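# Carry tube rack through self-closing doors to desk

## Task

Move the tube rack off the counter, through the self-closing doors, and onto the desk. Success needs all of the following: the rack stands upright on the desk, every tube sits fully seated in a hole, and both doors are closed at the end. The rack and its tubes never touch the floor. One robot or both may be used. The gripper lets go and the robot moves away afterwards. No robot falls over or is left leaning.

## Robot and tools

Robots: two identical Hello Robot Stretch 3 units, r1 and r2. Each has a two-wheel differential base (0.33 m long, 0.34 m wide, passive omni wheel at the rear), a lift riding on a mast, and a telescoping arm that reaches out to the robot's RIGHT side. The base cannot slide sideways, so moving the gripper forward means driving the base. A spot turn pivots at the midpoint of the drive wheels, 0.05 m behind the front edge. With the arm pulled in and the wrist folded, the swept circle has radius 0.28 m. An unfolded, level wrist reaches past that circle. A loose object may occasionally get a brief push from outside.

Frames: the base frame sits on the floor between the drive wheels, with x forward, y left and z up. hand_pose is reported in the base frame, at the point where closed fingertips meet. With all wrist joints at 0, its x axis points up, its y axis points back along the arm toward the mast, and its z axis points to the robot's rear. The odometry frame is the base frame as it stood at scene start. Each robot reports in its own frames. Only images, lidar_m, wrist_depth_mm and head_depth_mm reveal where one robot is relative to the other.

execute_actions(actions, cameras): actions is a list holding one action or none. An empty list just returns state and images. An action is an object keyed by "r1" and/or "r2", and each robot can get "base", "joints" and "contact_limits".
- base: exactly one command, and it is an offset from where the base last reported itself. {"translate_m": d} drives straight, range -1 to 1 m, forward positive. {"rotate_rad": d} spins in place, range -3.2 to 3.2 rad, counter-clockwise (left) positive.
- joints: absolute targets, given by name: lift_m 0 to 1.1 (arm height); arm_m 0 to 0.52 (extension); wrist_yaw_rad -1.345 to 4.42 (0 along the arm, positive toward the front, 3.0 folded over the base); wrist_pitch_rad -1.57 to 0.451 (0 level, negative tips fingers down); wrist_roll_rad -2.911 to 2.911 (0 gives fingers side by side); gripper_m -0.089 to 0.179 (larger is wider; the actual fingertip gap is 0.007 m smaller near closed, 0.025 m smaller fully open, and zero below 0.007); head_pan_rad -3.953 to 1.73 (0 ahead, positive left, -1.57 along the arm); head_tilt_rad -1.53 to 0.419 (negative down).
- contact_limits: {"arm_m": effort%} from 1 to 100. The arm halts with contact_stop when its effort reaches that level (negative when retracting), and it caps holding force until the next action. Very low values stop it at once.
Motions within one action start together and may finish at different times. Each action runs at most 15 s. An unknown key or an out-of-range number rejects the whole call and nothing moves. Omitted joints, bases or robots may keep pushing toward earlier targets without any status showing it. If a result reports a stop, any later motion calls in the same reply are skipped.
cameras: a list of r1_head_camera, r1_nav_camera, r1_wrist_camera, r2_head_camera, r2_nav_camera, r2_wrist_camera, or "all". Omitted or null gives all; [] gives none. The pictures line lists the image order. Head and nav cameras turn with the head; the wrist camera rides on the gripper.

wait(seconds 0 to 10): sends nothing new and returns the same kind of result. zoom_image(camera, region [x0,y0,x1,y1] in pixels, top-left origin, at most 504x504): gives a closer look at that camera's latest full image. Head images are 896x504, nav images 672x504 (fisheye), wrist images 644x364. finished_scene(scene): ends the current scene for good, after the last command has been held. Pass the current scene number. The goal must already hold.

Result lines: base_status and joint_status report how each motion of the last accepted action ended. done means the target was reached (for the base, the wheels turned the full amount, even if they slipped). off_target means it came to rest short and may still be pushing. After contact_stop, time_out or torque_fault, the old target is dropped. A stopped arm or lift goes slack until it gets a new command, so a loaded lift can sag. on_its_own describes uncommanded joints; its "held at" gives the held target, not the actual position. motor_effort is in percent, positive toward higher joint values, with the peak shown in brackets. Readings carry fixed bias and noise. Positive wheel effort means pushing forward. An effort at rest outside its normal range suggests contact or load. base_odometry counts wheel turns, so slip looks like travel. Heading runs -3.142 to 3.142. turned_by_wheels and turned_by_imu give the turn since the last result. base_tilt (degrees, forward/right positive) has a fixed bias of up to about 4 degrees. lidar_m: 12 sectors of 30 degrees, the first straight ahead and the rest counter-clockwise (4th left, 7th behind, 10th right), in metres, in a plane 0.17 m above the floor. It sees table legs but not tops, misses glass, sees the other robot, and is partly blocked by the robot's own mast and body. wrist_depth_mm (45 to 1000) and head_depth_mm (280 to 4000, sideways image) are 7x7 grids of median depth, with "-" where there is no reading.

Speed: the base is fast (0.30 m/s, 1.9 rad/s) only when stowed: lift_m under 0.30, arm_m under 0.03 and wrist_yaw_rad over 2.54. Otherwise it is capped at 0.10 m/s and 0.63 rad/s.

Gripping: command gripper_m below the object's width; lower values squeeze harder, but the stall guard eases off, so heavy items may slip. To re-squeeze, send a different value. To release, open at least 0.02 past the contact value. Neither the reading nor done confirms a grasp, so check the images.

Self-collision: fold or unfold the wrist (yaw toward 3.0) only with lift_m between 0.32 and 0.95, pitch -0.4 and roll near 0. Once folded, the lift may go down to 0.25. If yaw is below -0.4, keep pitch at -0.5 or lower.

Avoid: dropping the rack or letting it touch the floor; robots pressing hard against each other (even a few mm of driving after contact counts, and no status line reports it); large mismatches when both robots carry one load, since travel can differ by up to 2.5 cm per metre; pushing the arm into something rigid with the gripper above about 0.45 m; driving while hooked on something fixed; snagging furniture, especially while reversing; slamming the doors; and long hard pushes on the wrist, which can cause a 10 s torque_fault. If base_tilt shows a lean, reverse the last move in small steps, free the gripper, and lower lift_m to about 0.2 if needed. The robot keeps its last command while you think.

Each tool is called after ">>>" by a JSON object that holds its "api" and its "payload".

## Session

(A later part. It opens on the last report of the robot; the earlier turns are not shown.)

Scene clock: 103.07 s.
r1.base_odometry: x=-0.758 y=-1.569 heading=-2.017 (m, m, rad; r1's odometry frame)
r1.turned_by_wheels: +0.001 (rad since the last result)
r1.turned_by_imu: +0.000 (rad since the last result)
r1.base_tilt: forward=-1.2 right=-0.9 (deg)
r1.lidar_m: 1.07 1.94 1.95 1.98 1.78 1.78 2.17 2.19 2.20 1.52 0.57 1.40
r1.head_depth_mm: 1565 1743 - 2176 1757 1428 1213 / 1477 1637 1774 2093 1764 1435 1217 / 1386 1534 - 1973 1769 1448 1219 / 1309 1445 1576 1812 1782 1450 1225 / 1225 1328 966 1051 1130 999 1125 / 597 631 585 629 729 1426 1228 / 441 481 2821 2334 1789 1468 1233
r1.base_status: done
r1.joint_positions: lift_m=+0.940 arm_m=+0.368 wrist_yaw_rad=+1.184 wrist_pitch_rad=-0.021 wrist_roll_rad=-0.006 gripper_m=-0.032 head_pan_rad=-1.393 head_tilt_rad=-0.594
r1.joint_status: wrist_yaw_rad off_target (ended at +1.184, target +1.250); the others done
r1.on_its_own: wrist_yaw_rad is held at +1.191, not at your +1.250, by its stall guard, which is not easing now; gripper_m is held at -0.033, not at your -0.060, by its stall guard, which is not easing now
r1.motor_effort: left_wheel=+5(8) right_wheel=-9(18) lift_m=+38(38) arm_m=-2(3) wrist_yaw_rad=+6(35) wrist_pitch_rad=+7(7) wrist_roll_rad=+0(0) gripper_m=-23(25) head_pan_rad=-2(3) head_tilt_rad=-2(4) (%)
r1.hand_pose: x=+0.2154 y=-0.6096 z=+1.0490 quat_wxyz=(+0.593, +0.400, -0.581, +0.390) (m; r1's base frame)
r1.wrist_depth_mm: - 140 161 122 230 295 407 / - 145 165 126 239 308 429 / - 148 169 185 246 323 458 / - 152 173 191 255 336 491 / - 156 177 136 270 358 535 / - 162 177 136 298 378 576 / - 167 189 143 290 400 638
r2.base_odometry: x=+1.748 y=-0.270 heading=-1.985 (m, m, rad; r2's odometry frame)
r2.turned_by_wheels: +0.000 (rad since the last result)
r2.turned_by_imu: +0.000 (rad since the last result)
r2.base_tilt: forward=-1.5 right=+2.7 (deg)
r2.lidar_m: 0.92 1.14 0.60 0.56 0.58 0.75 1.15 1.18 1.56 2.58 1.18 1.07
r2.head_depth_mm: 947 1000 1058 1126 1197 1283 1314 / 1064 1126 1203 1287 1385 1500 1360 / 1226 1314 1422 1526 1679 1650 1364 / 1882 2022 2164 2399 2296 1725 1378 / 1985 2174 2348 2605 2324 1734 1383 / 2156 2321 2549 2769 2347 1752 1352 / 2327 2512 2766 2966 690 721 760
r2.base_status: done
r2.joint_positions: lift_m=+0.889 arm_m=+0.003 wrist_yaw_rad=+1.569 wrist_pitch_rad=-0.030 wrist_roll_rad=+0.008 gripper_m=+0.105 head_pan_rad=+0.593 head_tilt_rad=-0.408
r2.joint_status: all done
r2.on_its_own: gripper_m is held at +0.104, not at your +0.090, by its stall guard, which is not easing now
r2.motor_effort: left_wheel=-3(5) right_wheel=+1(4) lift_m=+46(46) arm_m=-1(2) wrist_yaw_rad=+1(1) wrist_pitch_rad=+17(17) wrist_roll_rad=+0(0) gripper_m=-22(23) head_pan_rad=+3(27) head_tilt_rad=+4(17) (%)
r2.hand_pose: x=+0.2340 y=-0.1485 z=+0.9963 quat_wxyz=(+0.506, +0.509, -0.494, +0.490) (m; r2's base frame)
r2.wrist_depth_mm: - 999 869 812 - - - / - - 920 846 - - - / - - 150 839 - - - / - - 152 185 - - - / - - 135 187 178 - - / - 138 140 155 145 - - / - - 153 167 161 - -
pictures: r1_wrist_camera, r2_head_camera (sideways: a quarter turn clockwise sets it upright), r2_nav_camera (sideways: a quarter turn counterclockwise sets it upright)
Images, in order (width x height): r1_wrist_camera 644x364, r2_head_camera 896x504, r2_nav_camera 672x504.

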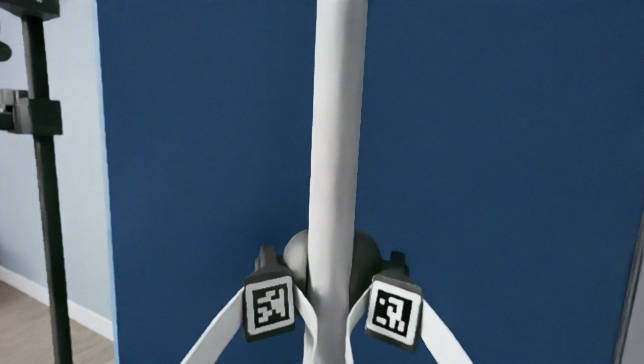

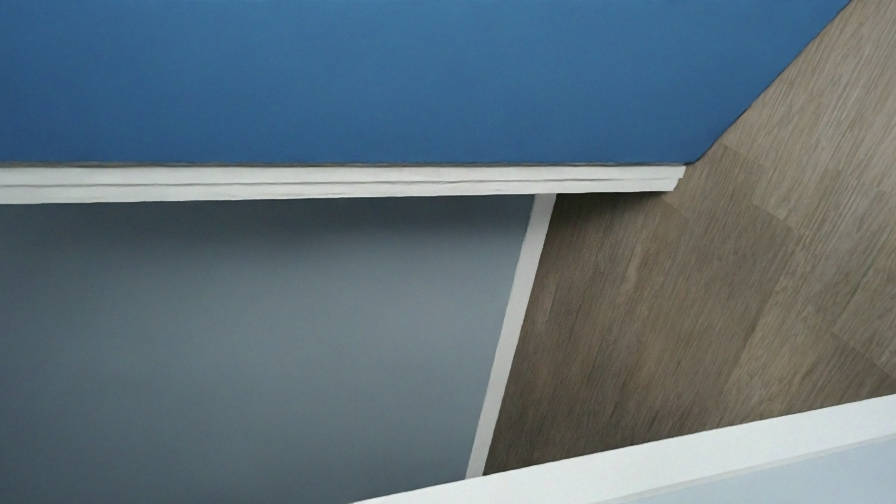

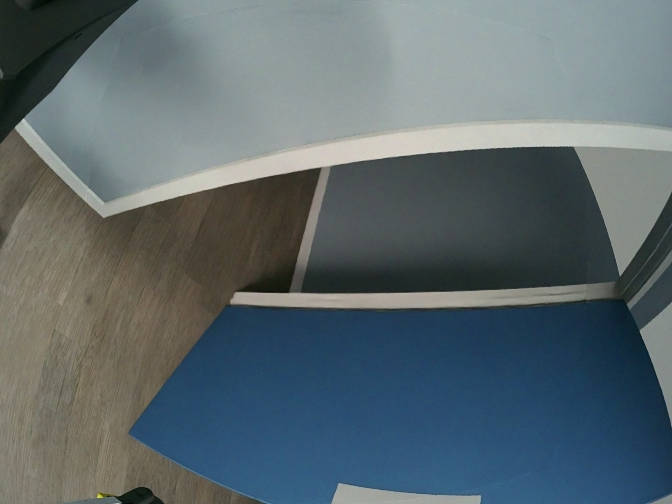

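>>> {"api": "execute_actions", "payload": {"actions": [{"r1":{"base":{"translate_m":-0.104},"joints":{"arm_m":0.414,"wrist_yaw_rad":1.23}},"r2":{"base":{"translate_m":0.15}}}], "cameras": []}}

>>> {"api": "execute_actions", "payload": {"actions": [{"r1":{"base":{"translate_m":-0.098},"joints":{"arm_m":0.468,"wrist_yaw_rad":1.26}},"r2":{"base":{"translate_m":0.15},"joints":{"head_pan_rad":1.2,"head_tilt_rad":-0.3}}}], "cameras": ["r1_wrist_camera","r1_nav_camera","r2_nav_camera","r2_head_camera"]}}

Scene clock: 106.20 s.
r1.base_odometry: x=-0.713 y=-1.475 heading=-2.016 (m, m, rad; r1's odometry frame)
r1.turned_by_wheels: +0.000 (rad since the last result)
r1.turned_by_imu: -0.001 (rad since the last result)
r1.base_tilt: forward=-1.1 right=-0.9 (deg)
r1.lidar_m: 1.07 2.02 2.03 1.91 1.71 1.72 2.08 2.12 2.13 1.59 0.60 1.49
r1.head_depth_mm: 1648 1806 2237 2263 1744 1430 1209 / 1557 1714 - 2166 1761 1437 1210 / 1464 1602 - 2024 1767 1441 1218 / 1381 1505 1687 1896 1775 1448 1228 / 1288 1387 1526 1749 1678 1279 1178 / 1194 658 584 663 1684 1470 1237 / 462 3285 3299 2346 1808 1471 1236
r1.base_status: done
r1.joint_positions: lift_m=+0.940 arm_m=+0.414 wrist_yaw_rad=+1.218 wrist_pitch_rad=-0.021 wrist_roll_rad=-0.006 gripper_m=-0.032 head_pan_rad=-1.393 head_tilt_rad=-0.594
r1.joint_status: all done
r1.on_its_own: gripper_m is held at -0.033, not at your -0.060, by its stall guard, which is not easing now
r1.motor_effort: left_wheel=+6(7) right_wheel=-8(22) lift_m=+38(38) arm_m=+2(7) wrist_yaw_rad=+9(22) wrist_pitch_rad=+8(7) wrist_roll_rad=+0(0) gripper_m=-21(22) head_pan_rad=-2(2) head_tilt_rad=-4(2) (%)
r1.hand_pose: x=+0.2186 y=-0.6472 z=+1.0489 quat_wxyz=(+0.586, +0.410, -0.574, +0.400) (m; r1's base frame)
r1.wrist_depth_mm: 746 136 160 123 247 341 542 / - 139 164 126 256 358 592 / 885 141 167 187 266 380 650 / - 144 172 193 278 397 676 / - 148 176 138 294 426 700 / - 152 174 137 334 456 714 / - 158 190 144 309 499 728
r2.base_odometry: x=+1.687 y=-0.407 heading=-1.985 (m, m, rad; r2's odometry frame)
r2.turned_by_wheels: +0.000 (rad since the last result)
r2.turned_by_imu: +0.000 (rad since the last result)
r2.base_tilt: forward=-1.5 right=+2.7 (deg)
r2.lidar_m: 0.89 1.03 0.60 0.57 0.59 0.76 1.30 1.34 1.77 2.57 1.07 2.99
r2.head_depth_mm: 846 893 948 1006 1076 1159 1253 / 926 985 1055 1130 1221 1325 1347 / 1027 1103 1180 1279 1422 1539 1361 / 1721 1846 2031 2187 2189 1718 1378 / 1850 2014 2176 2373 2344 1752 1384 / 1988 2138 2336 2587 2341 1733 1395 / 2114 2327 2539 2841 2377 1770 1407
r2.base_status: done
r2.joint_positions: lift_m=+0.889 arm_m=+0.003 wrist_yaw_rad=+1.569 wrist_pitch_rad=-0.030 wrist_roll_rad=+0.008 gripper_m=+0.105 head_pan_rad=+0.593 head_tilt_rad=-0.408
r2.joint_status: not commanded
r2.on_its_own: gripper_m is held at +0.104, not at your +0.090, by its stall guard, which is not easing now
r2.motor_effort: left_wheel=-2(4) right_wheel=+1(3) lift_m=+46(47) arm_m=-2(2) wrist_yaw_rad=+0(0) wrist_pitch_rad=+17(17) wrist_roll_rad=+0(0) gripper_m=-23(22) head_pan_rad=+2(3) head_tilt_rad=+3(3) (%)
r2.hand_pose: x=+0.2340 y=-0.1485 z=+0.9963 quat_wxyz=(+0.506, +0.509, -0.494, +0.490) (m; r2's base frame)
r2.wrist_depth_mm: 957 895 808 765 - - - / - 881 801 799 - - - / - 931 148 802 - - - / - 963 152 184 - - - / - - 135 186 178 - - / - 137 147 156 145 - - / - - 152 167 161 - -
pictures: none
No camera images: the call's "cameras" was empty. Leave "cameras" out to get every camera's image.

Scene clock: 108.80 s.
r1.base_odometry: x=-0.671 y=-1.387 heading=-2.016 (m, m, rad; r1's odometry frame)
r1.turned_by_wheels: +0.001 (rad since the last result)
r1.turned_by_imu: +0.000 (rad since the last result)
r1.base_tilt: forward=-1.2 right=-1.1 (deg)
r1.lidar_m: 1.07 2.08 2.11 1.83 1.65 1.66 2.00 2.05 2.06 1.67 0.64 1.07
r1.head_depth_mm: 1719 1877 2261 2253 1741 1428 1210 / 1629 1780 2079 2179 1755 1445 1218 / 1527 1662 1873 2093 1781 1439 1216 / 1433 1573 1790 1983 1771 1444 1226 / 1334 1469 1616 1815 871 1269 1177 / 513 555 625 1392 1737 1460 1232 / 916 3407 3351 2328 1800 1471 1237
r1.base_status: done
r1.joint_positions: lift_m=+0.940 arm_m=+0.468 wrist_yaw_rad=+1.244 wrist_pitch_rad=-0.020 wrist_roll_rad=-0.006 gripper_m=-0.029 head_pan_rad=-1.393 head_tilt_rad=-0.594
r1.joint_status: all done
r1.on_its_own: gripper_m is held at -0.030, not at your -0.060, by its stall guard, which is not easing now; wrist_yaw_rad is at rest, and its effort (+13) is outside its rest range (-12 to +12)
r1.motor_effort: left_wheel=+8(14) right_wheel=-15(28) lift_m=+38(38) arm_m=+0(7) wrist_yaw_rad=+13(18) wrist_pitch_rad=+7(7) wrist_roll_rad=+0(0) gripper_m=-21(23) head_pan_rad=-1(2) head_tilt_rad=-3(3) (%)
r1.hand_pose: x=+0.2208 y=-0.6951 z=+1.0491 quat_wxyz=(+0.581, +0.417, -0.568, +0.407) (m; r1's base frame)
r1.wrist_depth_mm: 731 132 159 126 273 421 695 / 760 135 164 129 284 453 701 / 806 137 168 135 296 487 726 / 603 140 172 197 311 515 744 / - 143 176 137 330 559 747 / - 146 173 140 390 608 763 / - 150 189 148 340 685 770
r2.base_odometry: x=+1.627 y=-0.545 heading=-1.985 (m, m, rad; r2's odometry frame)
r2.turned_by_wheels: +0.000 (rad since the last result)
r2.turned_by_imu: +0.000 (rad since the last result)
r2.base_tilt: forward=-1.5 right=+2.6 (deg)
r2.lidar_m: 0.85 0.93 2.18 0.58 0.60 0.78 1.45 1.49 1.98 2.56 1.07 0.85
r2.head_depth_mm: 2009 2098 2198 2268 2363 1885 1464 / 2373 2438 2561 2688 2607 1886 1479 / 2742 2907 3075 3219 2652 1920 1479 / 2745 2906 3077 3195 2698 1916 1487 / 2635 2776 2894 3040 2760 1949 1413 / 2527 2630 530 544 569 600 639 / 455 475 499 525 554 583 614
r2.base_status: done
r2.joint_positions: lift_m=+0.889 arm_m=+0.003 wrist_yaw_rad=+1.569 wrist_pitch_rad=-0.030 wrist_roll_rad=+0.008 gripper_m=+0.105 head_pan_rad=+1.193 head_tilt_rad=-0.310
r2.joint_status: all done
r2.on_its_own: gripper_m is held at +0.104, not at your +0.090, by its stall guard, which is not easing now
r2.motor_effort: left_wheel=-3(3) right_wheel=+2(4) lift_m=+46(47) arm_m=-2(2) wrist_yaw_rad=+2(1) wrist_pitch_rad=+17(17) wrist_roll_rad=+0(0) gripper_m=-23(23) head_pan_rad=+2(29) head_tilt_rad=+4(11) (%)
r2.hand_pose: x=+0.2340 y=-0.1485 z=+0.9963 quat_wxyz=(+0.506, +0.509, -0.494, +0.490) (m; r2's base frame)
r2.wrist_depth_mm: 809 772 736 696 - - - / 834 781 739 736 - - - / 851 822 147 771 - - - / 880 825 152 185 - - - / 897 880 135 188 179 - - / 965 137 141 155 146 - - / - 971 153 167 160 - -
pictures: r1_nav_camera (sideways: a quarter turn counterclockwise sets it upright), r1_wrist_camera, r2_head_camera (sideways: a quarter turn clockwise sets it upright), r2_nav_camera (sideways: a quarter turn counterclockwise sets it upright)
Images, in order (width x height): r1_nav_camera 672x504, r1_wrist_camera 644x364, r2_head_camera 896x504, r2_nav_camera 672x504.

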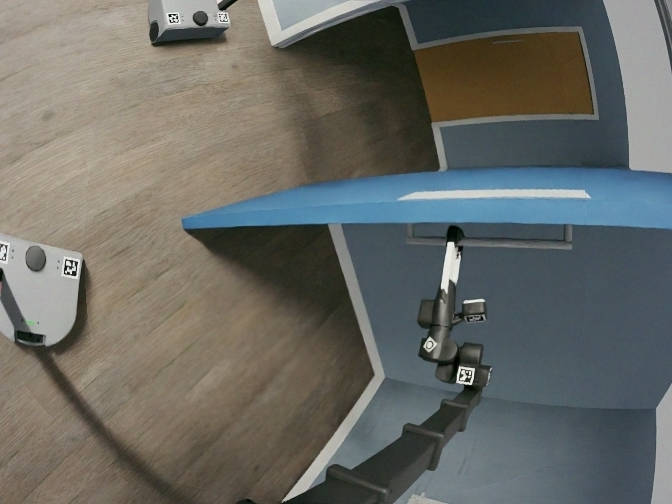

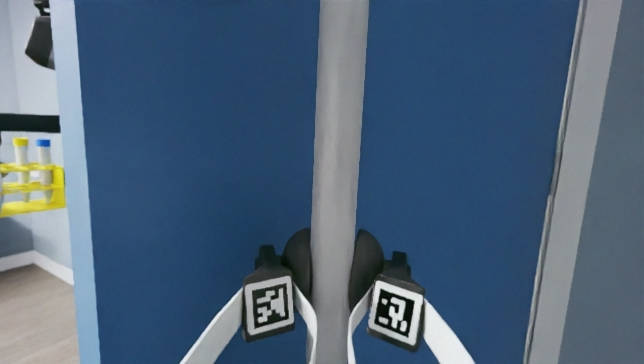

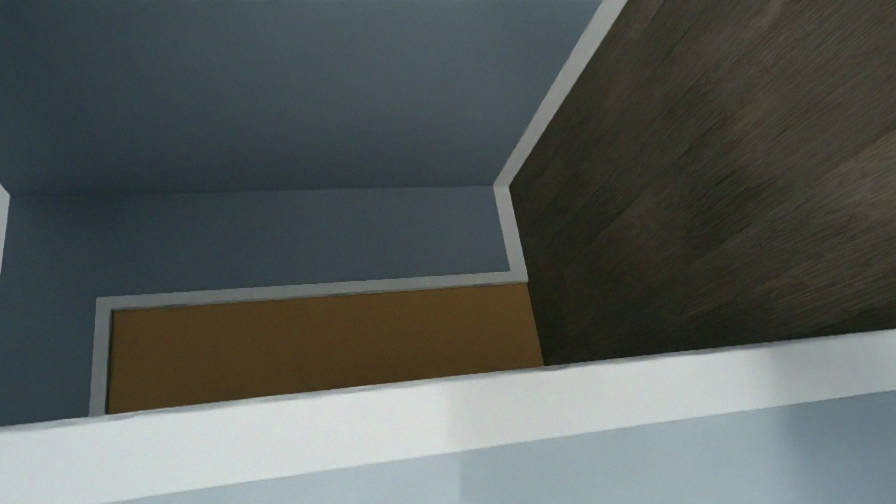

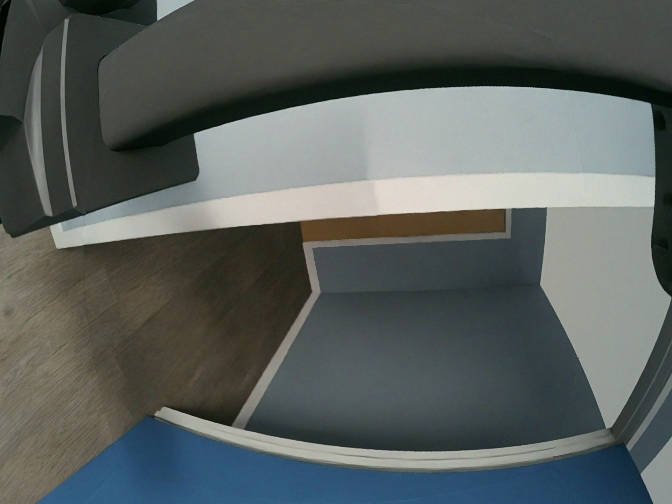

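>>> {"api": "execute_actions", "payload": {"actions": [{"r2":{"base":{"translate_m":0.2},"joints":{"head_pan_rad":0,"head_tilt_rad":-0.7}}}], "cameras": []}}

>>> {"api": "execute_actions", "payload": {"actions": [{"r2":{"base":{"rotate_rad":0.96}}}], "cameras": ["r2_nav_camera"]}}

>>> {"api": "execute_actions", "payload": {"actions": [{"r2":{"base":{"translate_m":0.45}}}], "cameras": ["r2_nav_camera","r1_wrist_camera"]}}

Scene clock: 113.17 s.
r1.base_odometry: x=-0.671 y=-1.387 heading=-2.016 (m, m, rad; r1's odometry frame)
r1.turned_by_wheels: +0.000 (rad since the last result)
r1.turned_by_imu: -0.001 (rad since the last result)
r1.base_tilt: forward=-1.2 right=-1.0 (deg)
r1.lidar_m: 1.82 2.10 2.11 1.84 1.65 1.66 2.01 2.04 2.05 1.67 0.64 0.96
r1.head_depth_mm: 1729 1882 2278 2250 1745 1430 1215 / 1614 1784 2084 2169 1754 1440 1216 / 1527 1670 1882 2087 1772 1439 1219 / 1448 1585 1791 1986 1773 1456 1226 / 1332 1467 1601 1811 870 1268 1177 / 513 555 625 1392 1734 1454 1239 / 914 3404 3330 2348 1800 1462 1240
r1.base_status: not commanded
r1.joint_positions: lift_m=+0.940 arm_m=+0.468 wrist_yaw_rad=+1.244 wrist_pitch_rad=-0.020 wrist_roll_rad=-0.006 gripper_m=-0.029 head_pan_rad=-1.393 head_tilt_rad=-0.594
r1.joint_status: not commanded
r1.on_its_own: gripper_m is held at -0.030, not at your -0.060, by its stall guard, which is not easing now; wrist_yaw_rad is at rest, and its effort (+13) is outside its rest range (-12 to +12)
r1.motor_effort: left_wheel=+8(8) right_wheel=-15(15) lift_m=+38(38) arm_m=+0(0) wrist_yaw_rad=+13(13) wrist_pitch_rad=+6(7) wrist_roll_rad=+0(0) gripper_m=-21(21) head_pan_rad=-3(2) head_tilt_rad=-4(4) (%)
r1.hand_pose: x=+0.2208 y=-0.6951 z=+1.0491 quat_wxyz=(+0.581, +0.417, -0.568, +0.407) (m; r1's base frame)
r1.wrist_depth_mm: - 132 160 126 273 423 678 / - 135 163 129 285 454 706 / 551 137 167 135 298 477 711 / 424 140 172 197 312 520 737 / 433 143 176 137 333 566 753 / - 147 173 139 388 608 755 / - 150 188 148 346 693 777
r2.base_odometry: x=+1.546 y=-0.728 heading=-1.985 (m, m, rad; r2's odometry frame)
r2.turned_by_wheels: +0.000 (rad since the last result)
r2.turned_by_imu: +0.000 (rad since the last result)
r2.base_tilt: forward=-1.5 right=+2.6 (deg)
r2.lidar_m: 0.65 0.71 1.91 0.59 0.60 0.80 1.65 1.69 2.24 2.54 0.96 0.65
r2.head_depth_mm: 495 550 623 715 339 304 1103 / 505 563 638 734 866 1079 1149 / 511 573 652 754 895 1099 1155 / 520 583 664 771 923 1140 1161 / 530 595 677 789 951 1178 1178 / 540 607 692 814 983 1237 1176 / 548 621 711 838 1007 1279 1189
r2.base_status: done
r2.joint_positions: lift_m=+0.889 arm_m=+0.003 wrist_yaw_rad=+1.569 wrist_pitch_rad=-0.030 wrist_roll_rad=+0.008 gripper_m=+0.105 head_pan_rad=+0.007 head_tilt_rad=-0.691
r2.joint_status: all done
r2.on_its_own: gripper_m is held at +0.104, not at your +0.090, by its stall guard, which is not easing now
r2.motor_effort: left_wheel=-2(2) right_wheel=+1(3) lift_m=+46(47) arm_m=-2(2) wrist_yaw_rad=+3(1) wrist_pitch_rad=+17(17) wrist_roll_rad=+0(0) gripper_m=-22(22) head_pan_rad=-3(34) head_tilt_rad=-2(16) (%)
r2.hand_pose: x=+0.2340 y=-0.1485 z=+0.9963 quat_wxyz=(+0.506, +0.509, -0.494, +0.490) (m; r2's base frame)
r2.wrist_depth_mm: 588 564 543 522 - - - / 598 581 560 537 - - - / 611 597 150 546 - - - / 634 613 152 185 557 - - / 656 625 135 188 178 - - / 708 138 147 156 145 - - / 741 696 152 166 161 - -
pictures: none
No camera images: the call's "cameras" was empty. Leave "cameras" out to get every camera's image.

Scene clock: 115.63 s.
r1.base_odometry: x=-0.671 y=-1.387 heading=-2.016 (m, m, rad; r1's odometry frame)
r1.turned_by_wheels: +0.000 (rad since the last result)
r1.turned_by_imu: -0.001 (rad since the last result)
r1.base_tilt: forward=-1.2 right=-1.0 (deg)
r1.lidar_m: 1.81 2.10 2.11 1.83 1.65 1.66 2.01 2.04 2.05 1.66 0.63 0.96
r1.head_depth_mm: 1716 1871 2252 2246 1752 1432 1213 / 1622 1782 2087 2180 1759 1434 1220 / 1527 1670 1882 2093 1768 1441 1223 / 1441 1579 1781 1983 1782 1446 1224 / 1339 1465 1615 1808 871 1266 1178 / 514 554 624 1396 1735 1460 1236 / 915 3401 3375 2349 1807 1470 1240
r1.base_status: not commanded
r1.joint_positions: lift_m=+0.940 arm_m=+0.468 wrist_yaw_rad=+1.244 wrist_pitch_rad=-0.020 wrist_roll_rad=-0.006 gripper_m=-0.029 head_pan_rad=-1.393 head_tilt_rad=-0.594
r1.joint_status: not commanded
r1.on_its_own: gripper_m is held at -0.030, not at your -0.060, by its stall guard, which is not easing now
r1.motor_effort: left_wheel=+9(9) right_wheel=-15(15) lift_m=+38(38) arm_m=+1(0) wrist_yaw_rad=+12(13) wrist_pitch_rad=+7(7) wrist_roll_rad=+0(0) gripper_m=-21(21) head_pan_rad=-2(2) head_tilt_rad=-4(4) (%)
r1.hand_pose: x=+0.2208 y=-0.6951 z=+1.0491 quat_wxyz=(+0.581, +0.417, -0.568, +0.407) (m; r1's base frame)
r1.wrist_depth_mm: - 132 160 126 274 422 686 / 715 135 163 129 285 450 705 / 521 138 167 135 297 482 727 / 499 141 172 197 311 522 721 / - 144 176 137 329 563 747 / - 147 173 140 387 612 744 / - 150 188 148 344 683 770
r2.base_odometry: x=+1.546 y=-0.728 heading=-1.025 (m, m, rad; r2's odometry frame)
r2.turned_by_wheels: +0.960 (rad since the last result)
r2.turned_by_imu: +0.974 (rad since the last result)
r2.base_tilt: forward=-1.6 right=+2.7 (deg)
r2.lidar_m: 0.98 0.65 0.59 0.75 1.48 1.67 2.08 2.55 0.96 0.66 0.65 0.69
r2.head_depth_mm: 795 839 916 1006 339 304 1098 / 1562 1698 1140 1255 1413 1314 1150 / 1743 1939 2178 2060 1626 1357 1159 / 1978 2198 2486 2084 1644 1362 1166 / 2246 2591 2742 2110 1667 1379 1173 / 2592 2894 2907 2123 1673 1376 1184 / 2493 2764 2834 2133 1691 1395 1162
r2.base_status: done
r2.joint_positions: lift_m=+0.889 arm_m=+0.003 wrist_yaw_rad=+1.569 wrist_pitch_rad=-0.030 wrist_roll_rad=+0.008 gripper_m=+0.105 head_pan_rad=+0.007 head_tilt_rad=-0.691
r2.joint_status: not commanded
r2.on_its_own: gripper_m is held at +0.104, not at your +0.090, by its stall guard, which is not easing now
r2.motor_effort: left_wheel=-3(9) right_wheel=+1(4) lift_m=+46(47) arm_m=-2(2) wrist_yaw_rad=+2(1) wrist_pitch_rad=+17(17) wrist_roll_rad=+0(0) gripper_m=-22(22) head_pan_rad=-3(3) head_tilt_rad=-2(3) (%)
r2.hand_pose: x=+0.2340 y=-0.1485 z=+0.9963 quat_wxyz=(+0.506, +0.509, -0.494, +0.490) (m; r2's base frame)
r2.wrist_depth_mm: - - - - 660 491 389 / - - - - 663 491 398 / - - 130 - 671 505 399 / - - 152 185 594 510 402 / - - 136 189 178 485 413 / - 137 139 155 145 - 411 / - - 152 167 161 538 396
pictures: r2_nav_camera (sideways: a quarter turn counterclockwise sets it upright)
Images, in order (width x height): r2_nav_camera 672x504.

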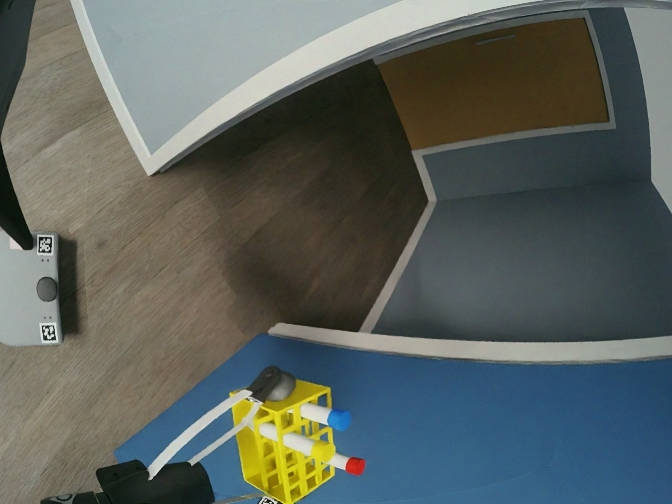

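Scene clock: 121.07 s.
r1.base_odometry: x=-0.671 y=-1.387 heading=-2.016 (m, m, rad; r1's odometry frame)
r1.turned_by_wheels: +0.000 (rad since the last result)
r1.turned_by_imu: -0.001 (rad since the last result)
r1.base_tilt: forward=-1.2 right=-1.0 (deg)
r1.lidar_m: 1.82 2.09 2.11 1.84 1.65 1.65 2.01 2.04 2.05 1.67 0.64 1.23
r1.head_depth_mm: 1722 1890 2262 2264 1751 1433 1203 / 1616 1778 2090 2188 1757 1433 1217 / 1522 1680 1881 2095 1763 1440 1221 / 1444 1590 1786 1974 1768 1446 1222 / 1336 1463 1611 1790 874 1263 1172 / 513 555 625 1391 1735 1460 1233 / 915 3409 3344 2334 1803 1430 1240
r1.base_status: not commanded
r1.joint_positions: lift_m=+0.940 arm_m=+0.468 wrist_yaw_rad=+1.244 wrist_pitch_rad=-0.020 wrist_roll_rad=-0.006 gripper_m=-0.029 head_pan_rad=-1.393 head_tilt_rad=-0.594
r1.joint_status: not commanded
r1.on_its_own: gripper_m is held at -0.030, not at your -0.060, by its stall guard, which is not easing now; wrist_yaw_rad is at rest, and its effort (+13) is outside its rest range (-12 to +12)
r1.motor_effort: left_wheel=+10(9) right_wheel=-15(15) lift_m=+38(38) arm_m=+1(0) wrist_yaw_rad=+13(13) wrist_pitch_rad=+7(7) wrist_roll_rad=+0(0) gripper_m=-21(22) head_pan_rad=-2(2) head_tilt_rad=-4(3) (%)
r1.hand_pose: x=+0.2208 y=-0.6951 z=+1.0491 quat_wxyz=(+0.581, +0.417, -0.568, +0.407) (m; r1's base frame)
r1.wrist_depth_mm: - 132 160 126 273 422 677 / - 135 163 129 283 451 697 / - 138 167 135 296 485 716 / - 140 172 197 311 520 736 / - 144 175 137 329 563 750 / - 147 173 140 390 613 750 / - 150 188 148 344 687 760
r2.base_odometry: x=+1.780 y=-1.113 heading=-1.025 (m, m, rad; r2's odometry frame)
r2.turned_by_wheels: +0.000 (rad since the last result)
r2.turned_by_imu: +0.001 (rad since the last result)
r2.base_tilt: forward=-1.5 right=+2.7 (deg)
r2.lidar_m: 1.44 2.60 1.60 0.43 0.62 1.97 2.44 1.22 0.60 0.46 0.45 0.47
r2.head_depth_mm: 1134 1237 1342 731 339 304 951 / 1256 1375 1537 1734 1622 1319 1149 / 1387 1550 1757 1917 1635 1347 1158 / 1580 1782 2027 2063 1641 1357 1165 / 1791 2101 2436 2100 1657 1370 1169 / 2120 2469 2697 2117 1671 1371 1178 / 2231 2388 2572 2125 1691 1393 1185
r2.base_status: done
r2.joint_positions: lift_m=+0.889 arm_m=+0.003 wrist_yaw_rad=+1.569 wrist_pitch_rad=-0.030 wrist_roll_rad=+0.008 gripper_m=+0.105 head_pan_rad=+0.007 head_tilt_rad=-0.691
r2.joint_status: not commanded
r2.on_its_own: gripper_m is held at +0.104, not at your +0.090, by its stall guard, which is not easing now
r2.motor_effort: left_wheel=-3(3) right_wheel=+1(4) lift_m=+47(46) arm_m=-2(3) wrist_yaw_rad=+1(1) wrist_pitch_rad=+17(17) wrist_roll_rad=+0(0) gripper_m=-23(22) head_pan_rad=-3(3) head_tilt_rad=-2(2) (%)
r2.hand_pose: x=+0.2340 y=-0.1485 z=+0.9963 quat_wxyz=(+0.506, +0.509, -0.494, +0.490) (m; r2's base frame)
r2.wrist_depth_mm: - - - - 390 287 229 / - - - - 398 292 232 / - - 147 - 399 297 235 / - - 153 187 354 304 238 / - - 134 188 179 282 242 / - 137 139 155 145 - 243 / - - 153 167 162 313 234
pictures: r1_wrist_camera, r2_nav_camera (sideways: a quarter turn counterclockwise sets it upright)
Images, in order (width x height): r1_wrist_camera 644x364, r2_nav_camera 672x504.

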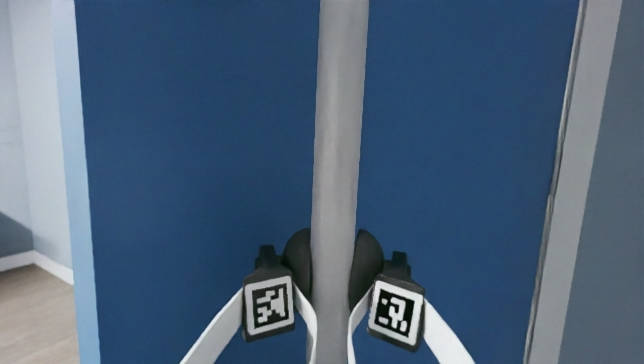

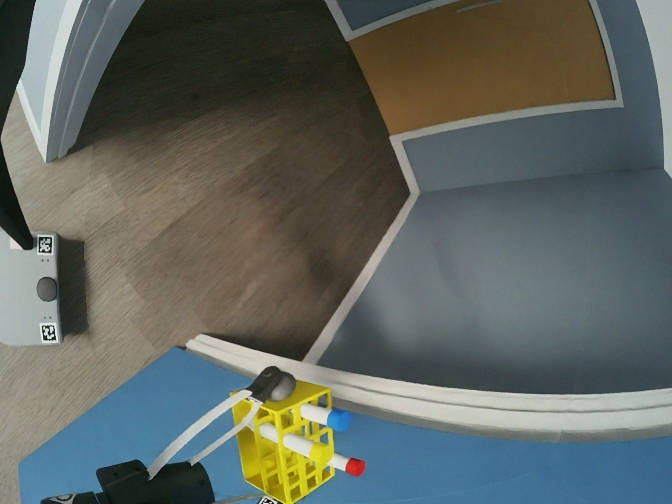

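>>> {"api": "execute_actions", "payload": {"actions": [{"r2":{"base":{"rotate_rad":0.5},"joints":{"head_tilt_rad":-0.25}}}], "cameras": ["r2_nav_camera","r2_head_camera"]}}

Scene clock: 123.17 s.
r1.base_odometry: x=-0.671 y=-1.387 heading=-2.016 (m, m, rad; r1's odometry frame)
r1.turned_by_wheels: +0.000 (rad since the last result)
r1.turned_by_imu: -0.001 (rad since the last result)
r1.base_tilt: forward=-1.2 right=-1.1 (deg)
r1.lidar_m: 1.81 2.10 2.11 1.84 1.65 1.66 2.00 2.04 2.05 1.66 0.63 1.22
r1.head_depth_mm: 1729 1879 2255 2243 1751 1434 1215 / 1623 1779 2078 2178 1759 1444 1223 / 1523 1662 1882 2087 1771 1438 1224 / 1438 1579 1782 1981 1790 1445 1224 / 1331 1466 1614 1812 874 1267 1184 / 512 554 625 1388 1736 1461 1234 / 916 3453 3339 2344 1797 1399 1236
r1.base_status: not commanded
r1.joint_positions: lift_m=+0.940 arm_m=+0.468 wrist_yaw_rad=+1.244 wrist_pitch_rad=-0.020 wrist_roll_rad=-0.006 gripper_m=-0.029 head_pan_rad=-1.393 head_tilt_rad=-0.594
r1.joint_status: not commanded
r1.on_its_own: gripper_m is held at -0.030, not at your -0.060, by its stall guard, which is not easing now; wrist_yaw_rad is at rest, and its effort (+13) is outside its rest range (-12 to +12)
r1.motor_effort: left_wheel=+9(9) right_wheel=-15(15) lift_m=+38(38) arm_m=+0(0) wrist_yaw_rad=+13(13) wrist_pitch_rad=+7(7) wrist_roll_rad=+0(0) gripper_m=-21(21) head_pan_rad=-3(3) head_tilt_rad=-4(3) (%)
r1.hand_pose: x=+0.2208 y=-0.6951 z=+1.0491 quat_wxyz=(+0.581, +0.417, -0.568, +0.407) (m; r1's base frame)
r1.wrist_depth_mm: - 132 159 126 273 420 688 / - 135 163 129 284 455 702 / - 138 168 135 298 484 720 / - 140 172 197 310 524 740 / - 143 176 137 332 562 736 / - 146 173 139 392 622 757 / - 150 189 148 345 687 766
r2.base_odometry: x=+1.780 y=-1.113 heading=-0.525 (m, m, rad; r2's odometry frame)
r2.turned_by_wheels: +0.500 (rad since the last result)
r2.turned_by_imu: +0.507 (rad since the last result)
r2.base_tilt: forward=-1.5 right=+2.7 (deg)
r2.lidar_m: 2.60 1.65 0.43 0.59 2.09 2.39 1.37 0.62 0.46 0.45 0.47 1.41
r2.head_depth_mm: 2200 2270 2359 2438 2493 2011 1551 / 2341 2445 2560 2696 2766 2006 1550 / 2316 2416 2513 2640 2761 2055 1559 / 2296 2386 2484 2574 2653 2071 1568 / 2243 2375 2419 2579 2657 2074 1574 / 2248 2334 2430 2494 2580 2104 1587 / 2187 2299 2351 2476 2572 2122 1606
r2.base_status: done
r2.joint_positions: lift_m=+0.889 arm_m=+0.003 wrist_yaw_rad=+1.569 wrist_pitch_rad=-0.030 wrist_roll_rad=+0.008 gripper_m=+0.105 head_pan_rad=+0.007 head_tilt_rad=-0.261
r2.joint_status: all done
r2.on_its_own: gripper_m is held at +0.104, not at your +0.090, by its stall guard, which is not easing now
r2.motor_effort: left_wheel=-2(6) right_wheel=+2(3) lift_m=+47(46) arm_m=-2(2) wrist_yaw_rad=+1(1) wrist_pitch_rad=+17(17) wrist_roll_rad=+0(1) gripper_m=-22(22) head_pan_rad=-3(3) head_tilt_rad=+4(21) (%)
r2.hand_pose: x=+0.2340 y=-0.1485 z=+0.9963 quat_wxyz=(+0.506, +0.509, -0.494, +0.490) (m; r2's base frame)
r2.wrist_depth_mm: - - - - - - 954 / - - - - - - 960 / - - 147 - - - 996 / - - 153 184 - - 413 / - - 135 188 178 - 403 / - 138 139 156 145 - 409 / - - 152 167 162 - 376
pictures: r2_head_camera (sideways: a quarter turn clockwise sets it upright), r2_nav_camera (sideways: a quarter turn counterclockwise sets it upright)
Images, in order (width x height): r2_head_camera 896x504, r2_nav_camera 672x504.

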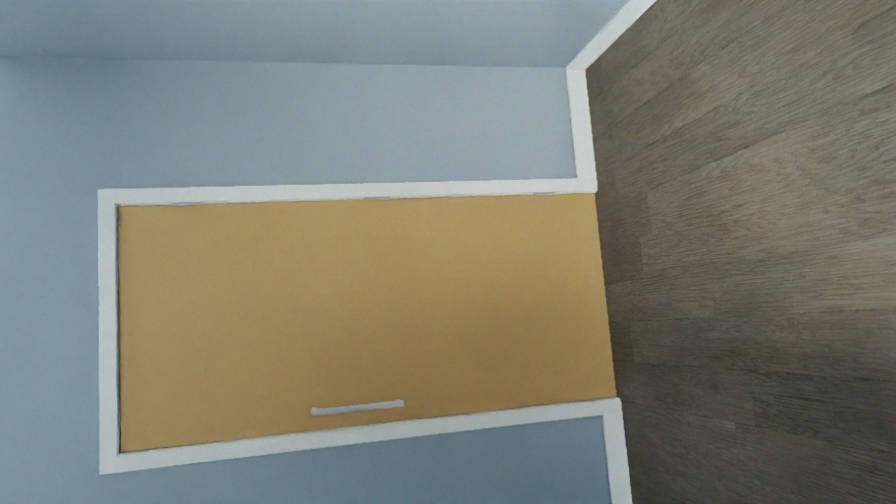

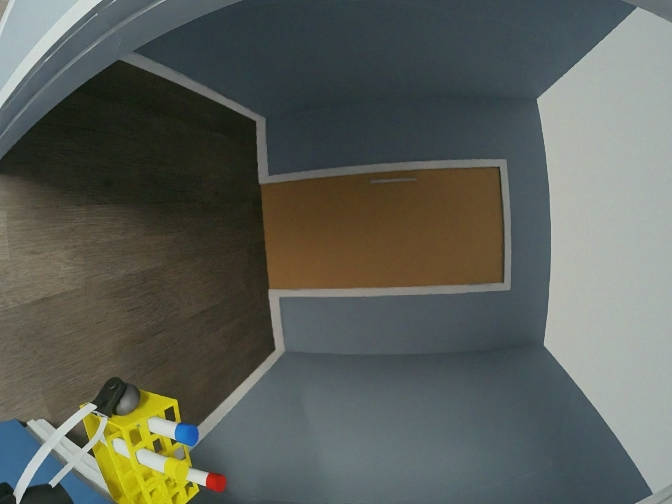

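>>> {"api": "execute_actions", "payload": {"actions": [{"r2":{"base":{"translate_m":-0.1}}}], "cameras": []}}

>>> {"api": "execute_actions", "payload": {"actions": [{"r1":{"base":{"translate_m":-0.07},"joints":{"gripper_m":0.14}},"r2":{"joints":{"head_pan_rad":-2.2,"head_tilt_rad":-0.9}}}], "cameras": ["r1_nav_camera","r1_wrist_camera","r2_nav_camera"]}}

Scene clock: 128.60 s.
r1.base_odometry: x=-0.671 y=-1.387 heading=-2.016 (m, m, rad; r1's odometry frame)
r1.turned_by_wheels: +0.000 (rad since the last result)
r1.turned_by_imu: -0.001 (rad since the last result)
r1.base_tilt: forward=-1.2 right=-1.0 (deg)
r1.lidar_m: 1.81 2.09 2.11 1.83 1.65 1.65 2.00 2.04 2.05 1.67 0.63 1.13
r1.head_depth_mm: 1725 1883 2279 2236 1746 1426 1210 / 1615 1781 2078 2185 1756 1438 1215 / 1526 1667 1894 2104 1770 1444 1223 / 1435 1585 1783 1965 1778 1445 1228 / 1333 1460 1605 1802 872 1269 1179 / 513 554 624 1394 1737 1460 1233 / 916 3391 3340 2352 1813 1404 1235
r1.base_status: not commanded
r1.joint_positions: lift_m=+0.940 arm_m=+0.468 wrist_yaw_rad=+1.244 wrist_pitch_rad=-0.020 wrist_roll_rad=-0.006 gripper_m=-0.029 head_pan_rad=-1.393 head_tilt_rad=-0.594
r1.joint_status: not commanded
r1.on_its_own: gripper_m is held at -0.030, not at your -0.060, by its stall guard, which is not easing now; wrist_yaw_rad is at rest, and its effort (+13) is outside its rest range (-12 to +12)
r1.motor_effort: left_wheel=+10(8) right_wheel=-14(15) lift_m=+38(38) arm_m=+0(0) wrist_yaw_rad=+13(12) wrist_pitch_rad=+7(7) wrist_roll_rad=+0(0) gripper_m=-20(20) head_pan_rad=-2(2) head_tilt_rad=-3(3) (%)
r1.hand_pose: x=+0.2208 y=-0.6951 z=+1.0491 quat_wxyz=(+0.581, +0.417, -0.568, +0.407) (m; r1's base frame)
r1.wrist_depth_mm: - 132 159 126 272 423 693 / - 135 163 129 284 450 707 / - 138 167 135 298 483 718 / - 140 171 197 310 521 737 / - 144 176 137 329 569 748 / - 147 173 140 389 616 760 / - 150 188 148 344 687 769
r2.base_odometry: x=+1.693 y=-1.062 heading=-0.526 (m, m, rad; r2's odometry frame)
r2.turned_by_wheels: +0.000 (rad since the last result)
r2.turned_by_imu: +0.000 (rad since the last result)
r2.base_tilt: forward=-1.5 right=+2.7 (deg)
r2.lidar_m: 2.70 1.62 0.48 0.83 1.93 2.37 1.30 0.61 0.46 0.45 0.47 0.70
r2.head_depth_mm: 2254 2314 2408 2467 2518 2007 1550 / 2446 2523 2648 2762 2840 2021 1550 / 2424 2488 2577 2716 2794 2032 1556 / 2373 2446 2576 2728 2768 2053 1575 / 2346 2431 2537 2666 2749 2093 1586 / 2300 2393 2503 2603 2715 2106 1602 / 2281 2344 2462 2566 2701 2108 1608
r2.base_status: done
r2.joint_positions: lift_m=+0.889 arm_m=+0.003 wrist_yaw_rad=+1.569 wrist_pitch_rad=-0.030 wrist_roll_rad=+0.008 gripper_m=+0.105 head_pan_rad=+0.007 head_tilt_rad=-0.260
r2.joint_status: not commanded
r2.on_its_own: gripper_m is held at +0.104, not at your +0.090, by its stall guard, which is not easing now
r2.motor_effort: left_wheel=-2(7) right_wheel=+1(1) lift_m=+47(46) arm_m=-2(3) wrist_yaw_rad=+1(2) wrist_pitch_rad=+17(17) wrist_roll_rad=+0(0) gripper_m=-22(23) head_pan_rad=-3(3) head_tilt_rad=+4(5) (%)
r2.hand_pose: x=+0.2340 y=-0.1485 z=+0.9963 quat_wxyz=(+0.506, +0.509, -0.494, +0.490) (m; r2's base frame)
r2.wrist_depth_mm: - - - - - - 403 / - - - - - - 407 / - - 151 - - - 407 / - - 152 185 - - 371 / - - 137 187 180 - 372 / - 137 147 156 145 - 367 / - - 154 167 160 - 344
pictures: none
No camera images: the call's "cameras" was empty. Leave "cameras" out to get every camera's image.

Scene clock: 130.80 s.
r1.base_odometry: x=-0.640 y=-1.323 heading=-2.016 (m, m, rad; r1's odometry frame)
r1.turned_by_wheels: +0.000 (rad since the last result)
r1.turned_by_imu: -0.001 (rad since the last result)
r1.base_tilt: forward=-1.2 right=-1.1 (deg)
r1.lidar_m: 1.87 2.15 2.16 1.79 1.60 1.60 1.95 1.99 2.00 1.72 0.72 0.73
r1.head_depth_mm: 1783 1939 2348 2225 1748 1434 1214 / 1671 1830 2138 2232 1747 1438 1216 / 1571 1716 1958 2104 1771 1448 1223 / 1484 1623 1857 2036 1779 1448 1223 / 1404 1537 1704 1903 1780 1456 1233 / 1335 1453 1591 1725 1680 1432 1233 / 1258 1308 1240 1171 1118 1067 1158
r1.base_status: done
r1.joint_positions: lift_m=+0.940 arm_m=+0.468 wrist_yaw_rad=+1.261 wrist_pitch_rad=-0.019 wrist_roll_rad=-0.006 gripper_m=+0.140 head_pan_rad=-1.393 head_tilt_rad=-0.594
r1.joint_status: all done
r1.motor_effort: left_wheel=+2(10) right_wheel=-1(22) lift_m=+38(38) arm_m=+1(0) wrist_yaw_rad=+0(13) wrist_pitch_rad=+7(7) wrist_roll_rad=+0(0) gripper_m=+0(82) head_pan_rad=-2(2) head_tilt_rad=-4(3) (%)
r1.hand_pose: x=+0.2222 y=-0.6909 z=+1.0494 quat_wxyz=(+0.577, +0.421, -0.565, +0.413) (m; r1's base frame)
r1.wrist_depth_mm: - 350 405 471 552 685 731 / - 357 414 483 570 699 751 / - 372 427 496 593 740 757 / - 385 433 504 613 773 768 / - 389 443 526 633 810 777 / - - 457 539 659 771 791 / - 418 469 559 686 833 782
r2.base_odometry: x=+1.693 y=-1.062 heading=-0.526 (m, m, rad; r2's odometry frame)
r2.turned_by_wheels: +0.000 (rad since the last result)
r2.turned_by_imu: +0.000 (rad since the last result)
r2.base_tilt: forward=-1.5 right=+2.6 (deg)
r2.lidar_m: 2.69 1.62 0.48 0.83 1.93 2.38 2.80 0.38 0.33 0.33 0.38 0.70
r2.head_depth_mm: 309 363 441 567 - - 1061 / 298 346 417 497 - 1159 1115 / 293 331 395 452 - 970 1125 / 286 316 375 428 - 855 1099 / - 304 357 412 - - 1065 / - 296 341 403 - - 1062 / - 290 325 387 453 603 -
r2.base_status: not commanded
r2.joint_positions: lift_m=+0.889 arm_m=+0.003 wrist_yaw_rad=+1.569 wrist_pitch_rad=-0.030 wrist_roll_rad=+0.008 gripper_m=+0.105 head_pan_rad=-2.193 head_tilt_rad=-0.889
r2.joint_status: all done
r2.on_its_own: gripper_m is held at +0.104, not at your +0.090, by its stall guard, which is not easing now
r2.motor_effort: left_wheel=-2(2) right_wheel=+1(2) lift_m=+46(46) arm_m=-2(2) wrist_yaw_rad=+2(1) wrist_pitch_rad=+17(17) wrist_roll_rad=+0(0) gripper_m=-22(22) head_pan_rad=-3(36) head_tilt_rad=-3(24) (%)
r2.hand_pose: x=+0.2340 y=-0.1485 z=+0.9963 quat_wxyz=(+0.506, +0.509, -0.494, +0.490) (m; r2's base frame)
r2.wrist_depth_mm: - - - - - - 397 / - - - - - - 405 / - - 149 - - - 369 / - - 151 186 - - 366 / - - 135 187 179 - 360 / - 138 147 155 144 - 360 / - - 153 168 161 - 321
pictures: r1_nav_camera (sideways: a quarter turn counterclockwise sets it upright), r1_wrist_camera, r2_nav_camera (sideways: a quarter turn counterclockwise sets it upright)
Images, in order (width x height): r1_nav_camera 672x504, r1_wrist_camera 644x364, r2_nav_camera 672x504.

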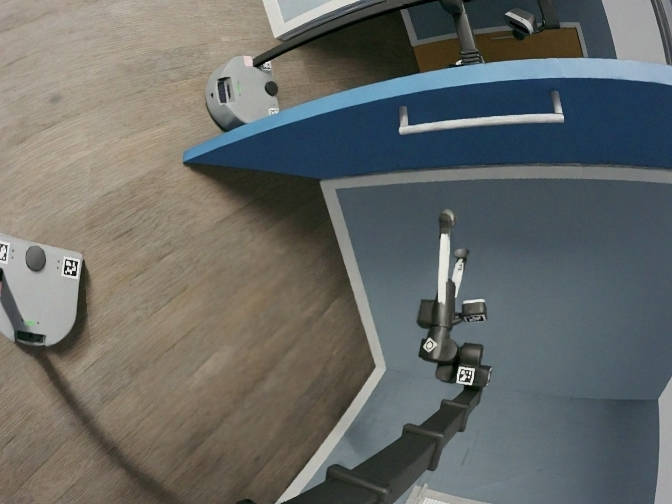

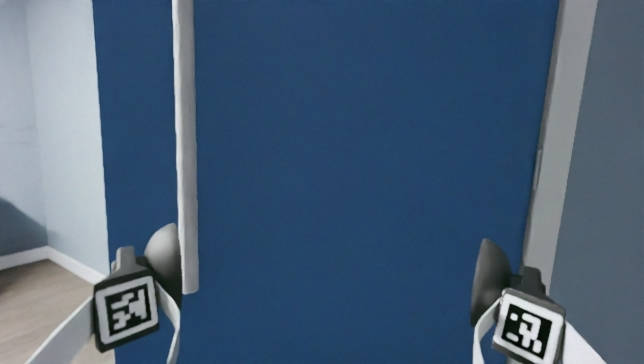

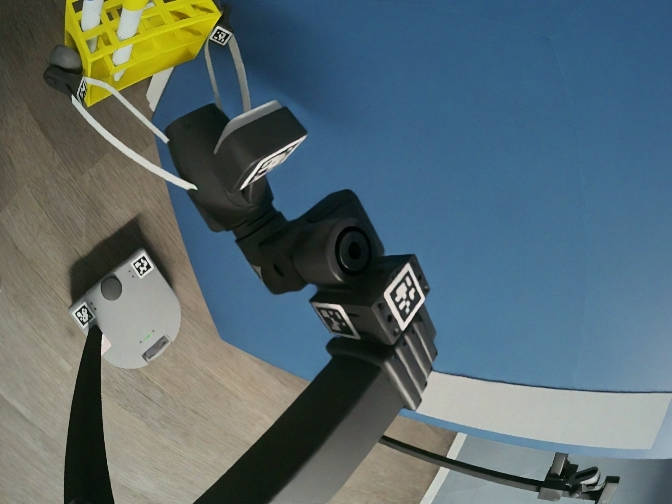

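>>> {"api": "execute_actions", "payload": {"actions": [{"r1":{"joints":{"arm_m":0.002,"wrist_pitch_rad":-0.4,"gripper_m":0.04,"wrist_yaw_rad":3.0,"lift_m":0.9},"base":{"translate_m":0.2}}}], "cameras": ["r2_nav_camera"]}}

>>> {"api": "execute_actions", "payload": {"actions": [{"r1":{"joints":{"lift_m":0.28,"head_pan_rad":-0.8,"head_tilt_rad":-0.8},"base":{"translate_m":0.6}}}], "cameras": ["r1_nav_camera"]}}

Scene clock: 135.90 s.
r1.base_odometry: x=-0.726 y=-1.504 heading=-2.016 (m, m, rad; r1's odometry frame)
r1.turned_by_wheels: +0.000 (rad since the last result)
r1.turned_by_imu: +0.000 (rad since the last result)
r1.base_tilt: forward=-1.2 right=-1.1 (deg)
r1.lidar_m: 1.72 2.00 2.01 1.93 1.73 1.74 2.11 2.14 2.16 1.57 0.67 1.02
r1.head_depth_mm: 1624 1818 2065 2226 1757 1463 - / 1519 1695 1920 2124 1756 1466 - / 1437 1584 1776 2016 1773 1501 - / 1352 1489 1658 1853 1769 1485 - / 1281 1403 1540 1702 1724 1455 1229 / 1171 1186 1205 1216 1243 1266 1195 / 883 891 901 911 916 936 1162
r1.base_status: done
r1.joint_positions: lift_m=+0.900 arm_m=+0.002 wrist_yaw_rad=+2.999 wrist_pitch_rad=-0.412 wrist_roll_rad=-0.006 gripper_m=+0.040 head_pan_rad=-1.393 head_tilt_rad=-0.594
r1.joint_status: all done
r1.motor_effort: left_wheel=+1(4) right_wheel=+0(3) lift_m=+20(33) arm_m=-4(5) wrist_yaw_rad=+1(3) wrist_pitch_rad=+4(6) wrist_roll_rad=+0(0) gripper_m=+0(80) head_pan_rad=-2(2) head_tilt_rad=-3(4) (%)
r1.hand_pose: x=+0.0108 y=+0.0756 z=+0.9144 quat_wxyz=(+0.194, +0.698, +0.096, +0.682) (m; r1's base frame)
r1.wrist_depth_mm: - - - - - - - / - - - - - - - / - - - - - - - / - - - - - - - / - - - - - - - / - - - - - - - / - - - - - - -
r2.base_odometry: x=+1.693 y=-1.062 heading=-0.525 (m, m, rad; r2's odometry frame)
r2.turned_by_wheels: +0.000 (rad since the last result)
r2.turned_by_imu: +0.013 (rad since the last result)
r2.base_tilt: forward=-1.5 right=+2.7 (deg)
r2.lidar_m: 2.69 0.58 0.47 0.84 1.93 2.39 0.35 0.24 0.23 0.23 0.30 0.71
r2.head_depth_mm: - - - 322 - - 1064 / - - - 295 - 715 982 / - - - - - 596 879 / - - - - - 558 930 / - - - - - - 895 / - - - 288 - - 924 / - - - 290 323 448 -
r2.base_status: not commanded
r2.joint_positions: lift_m=+0.890 arm_m=+0.003 wrist_yaw_rad=+1.568 wrist_pitch_rad=-0.032 wrist_roll_rad=+0.008 gripper_m=+0.105 head_pan_rad=-2.195 head_tilt_rad=-0.893
r2.joint_status: not commanded
r2.on_its_own: gripper_m is held at +0.104, not at your +0.090, by its stall guard, which is not easing now
r2.motor_effort: left_wheel=-1(56) right_wheel=-1(7) lift_m=+39(46) arm_m=+1(4) wrist_yaw_rad=+2(18) wrist_pitch_rad=+18(18) wrist_roll_rad=+0(0) gripper_m=-23(22) head_pan_rad=-2(3) head_tilt_rad=-1(3) (%)
r2.hand_pose: x=+0.2340 y=-0.1483 z=+0.9961 quat_wxyz=(+0.507, +0.509, -0.494, +0.489) (m; r2's base frame)
r2.wrist_depth_mm: - - - - - - 409 / - - - - - - 415 / - - 151 - - - 415 / - - 154 188 - - 384 / - - 139 189 178 - 374 / - 138 150 155 155 - 360 / - - 152 167 161 - 304
pictures: r2_nav_camera (sideways: a quarter turn counterclockwise sets it upright)
Images, in order (width x height): r2_nav_camera 672x504.

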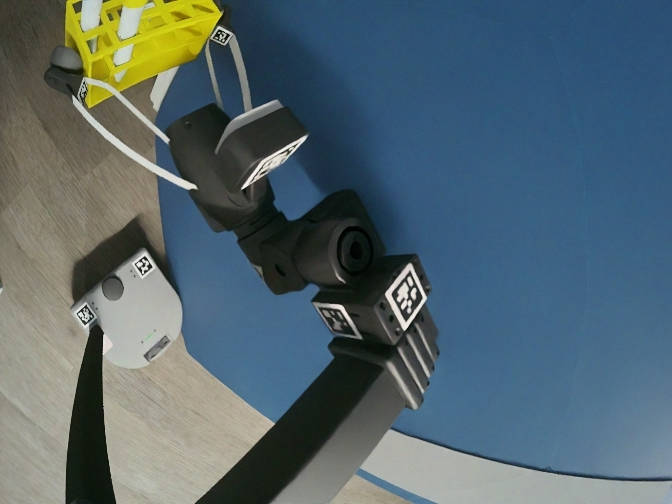

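Scene clock: 142.63 s.
r1.base_odometry: x=-0.985 y=-2.046 heading=-2.016 (m, m, rad; r1's odometry frame)
r1.turned_by_wheels: +0.000 (rad since the last result)
r1.turned_by_imu: +0.003 (rad since the last result)
r1.base_tilt: forward=-1.2 right=-1.1 (deg)
r1.lidar_m: 1.25 1.53 1.55 1.90 2.12 2.14 2.59 2.60 0.51 0.50 0.66 1.03
r1.head_depth_mm: 2861 2901 2196 1685 1221 1119 1103 / 2869 2922 2202 1783 1487 1229 1124 / 865 994 1188 1478 1491 1290 1128 / 865 994 1153 1380 1500 1289 1133 / 873 1000 1159 1396 1512 1300 1136 / 878 1004 1172 1407 1518 1303 1137 / 882 1007 1181 1425 1523 1305 1145
r1.base_status: done
r1.joint_positions: lift_m=+0.280 arm_m=+0.002 wrist_yaw_rad=+2.999 wrist_pitch_rad=-0.413 wrist_roll_rad=-0.006 gripper_m=+0.040 head_pan_rad=-0.807 head_tilt_rad=-0.790
r1.joint_status: all done
r1.motor_effort: left_wheel=+1(7) right_wheel=+0(4) lift_m=+20(20) arm_m=-4(3) wrist_yaw_rad=+2(1) wrist_pitch_rad=+5(4) wrist_roll_rad=+1(0) gripper_m=-1(1) head_pan_rad=+3(29) head_tilt_rad=-6(24) (%)
r1.hand_pose: x=+0.0107 y=+0.0755 z=+0.2941 quat_wxyz=(+0.194, +0.698, +0.096, +0.682) (m; r1's base frame)
r1.wrist_depth_mm: - - - - - - - / - - - - - - - / 937 963 - - - - - / 716 735 742 753 775 787 790 / 588 588 626 613 627 627 637 / 493 504 - 531 538 529 530 / 440 - - - 432 447 457
r2.base_odometry: x=+1.693 y=-1.062 heading=-0.525 (m, m, rad; r2's odometry frame)
r2.turned_by_wheels: +0.000 (rad since the last result)
r2.turned_by_imu: +0.000 (rad since the last result)
r2.base_tilt: forward=-1.5 right=+2.6 (deg)
r2.lidar_m: 2.69 0.58 0.47 0.84 1.93 0.75 0.35 0.24 0.23 0.23 0.30 0.71
r2.head_depth_mm: - - - 322 - - 1064 / - - - 294 - 716 983 / - - - - - 596 885 / - - - - - 560 930 / - - - - - - 896 / - - - 288 - - 926 / - - - 291 323 449 -
r2.base_status: not commanded
r2.joint_positions: lift_m=+0.890 arm_m=+0.003 wrist_yaw_rad=+1.568 wrist_pitch_rad=-0.032 wrist_roll_rad=+0.008 gripper_m=+0.105 head_pan_rad=-2.195 head_tilt_rad=-0.893
r2.joint_status: not commanded
r2.on_its_own: gripper_m is held at +0.104, not at your +0.090, by its stall guard, which is not easing now
r2.motor_effort: left_wheel=+0(0) right_wheel=-1(0) lift_m=+40(40) arm_m=+0(0) wrist_yaw_rad=+3(3) wrist_pitch_rad=+18(18) wrist_roll_rad=+0(0) gripper_m=-23(23) head_pan_rad=-2(2) head_tilt_rad=-1(1) (%)
r2.hand_pose: x=+0.2340 y=-0.1483 z=+0.9961 quat_wxyz=(+0.507, +0.509, -0.494, +0.489) (m; r2's base frame)
r2.wrist_depth_mm: - - - - - - 411 / - - - - - - 409 / - - 150 - - - 411 / - - 152 187 - - 384 / - - 139 189 178 - 369 / - 138 149 155 155 - 359 / - - 153 167 161 - 307
pictures: r1_nav_camera (sideways: a quarter turn counterclockwise sets it upright)
Images, in order (width x height): r1_nav_camera 672x504.

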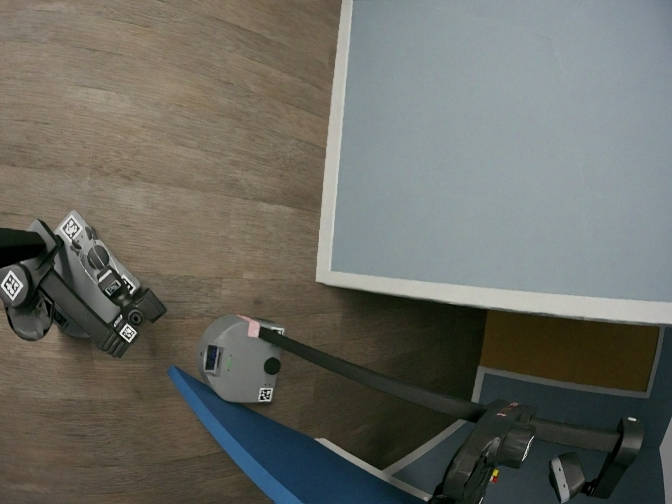

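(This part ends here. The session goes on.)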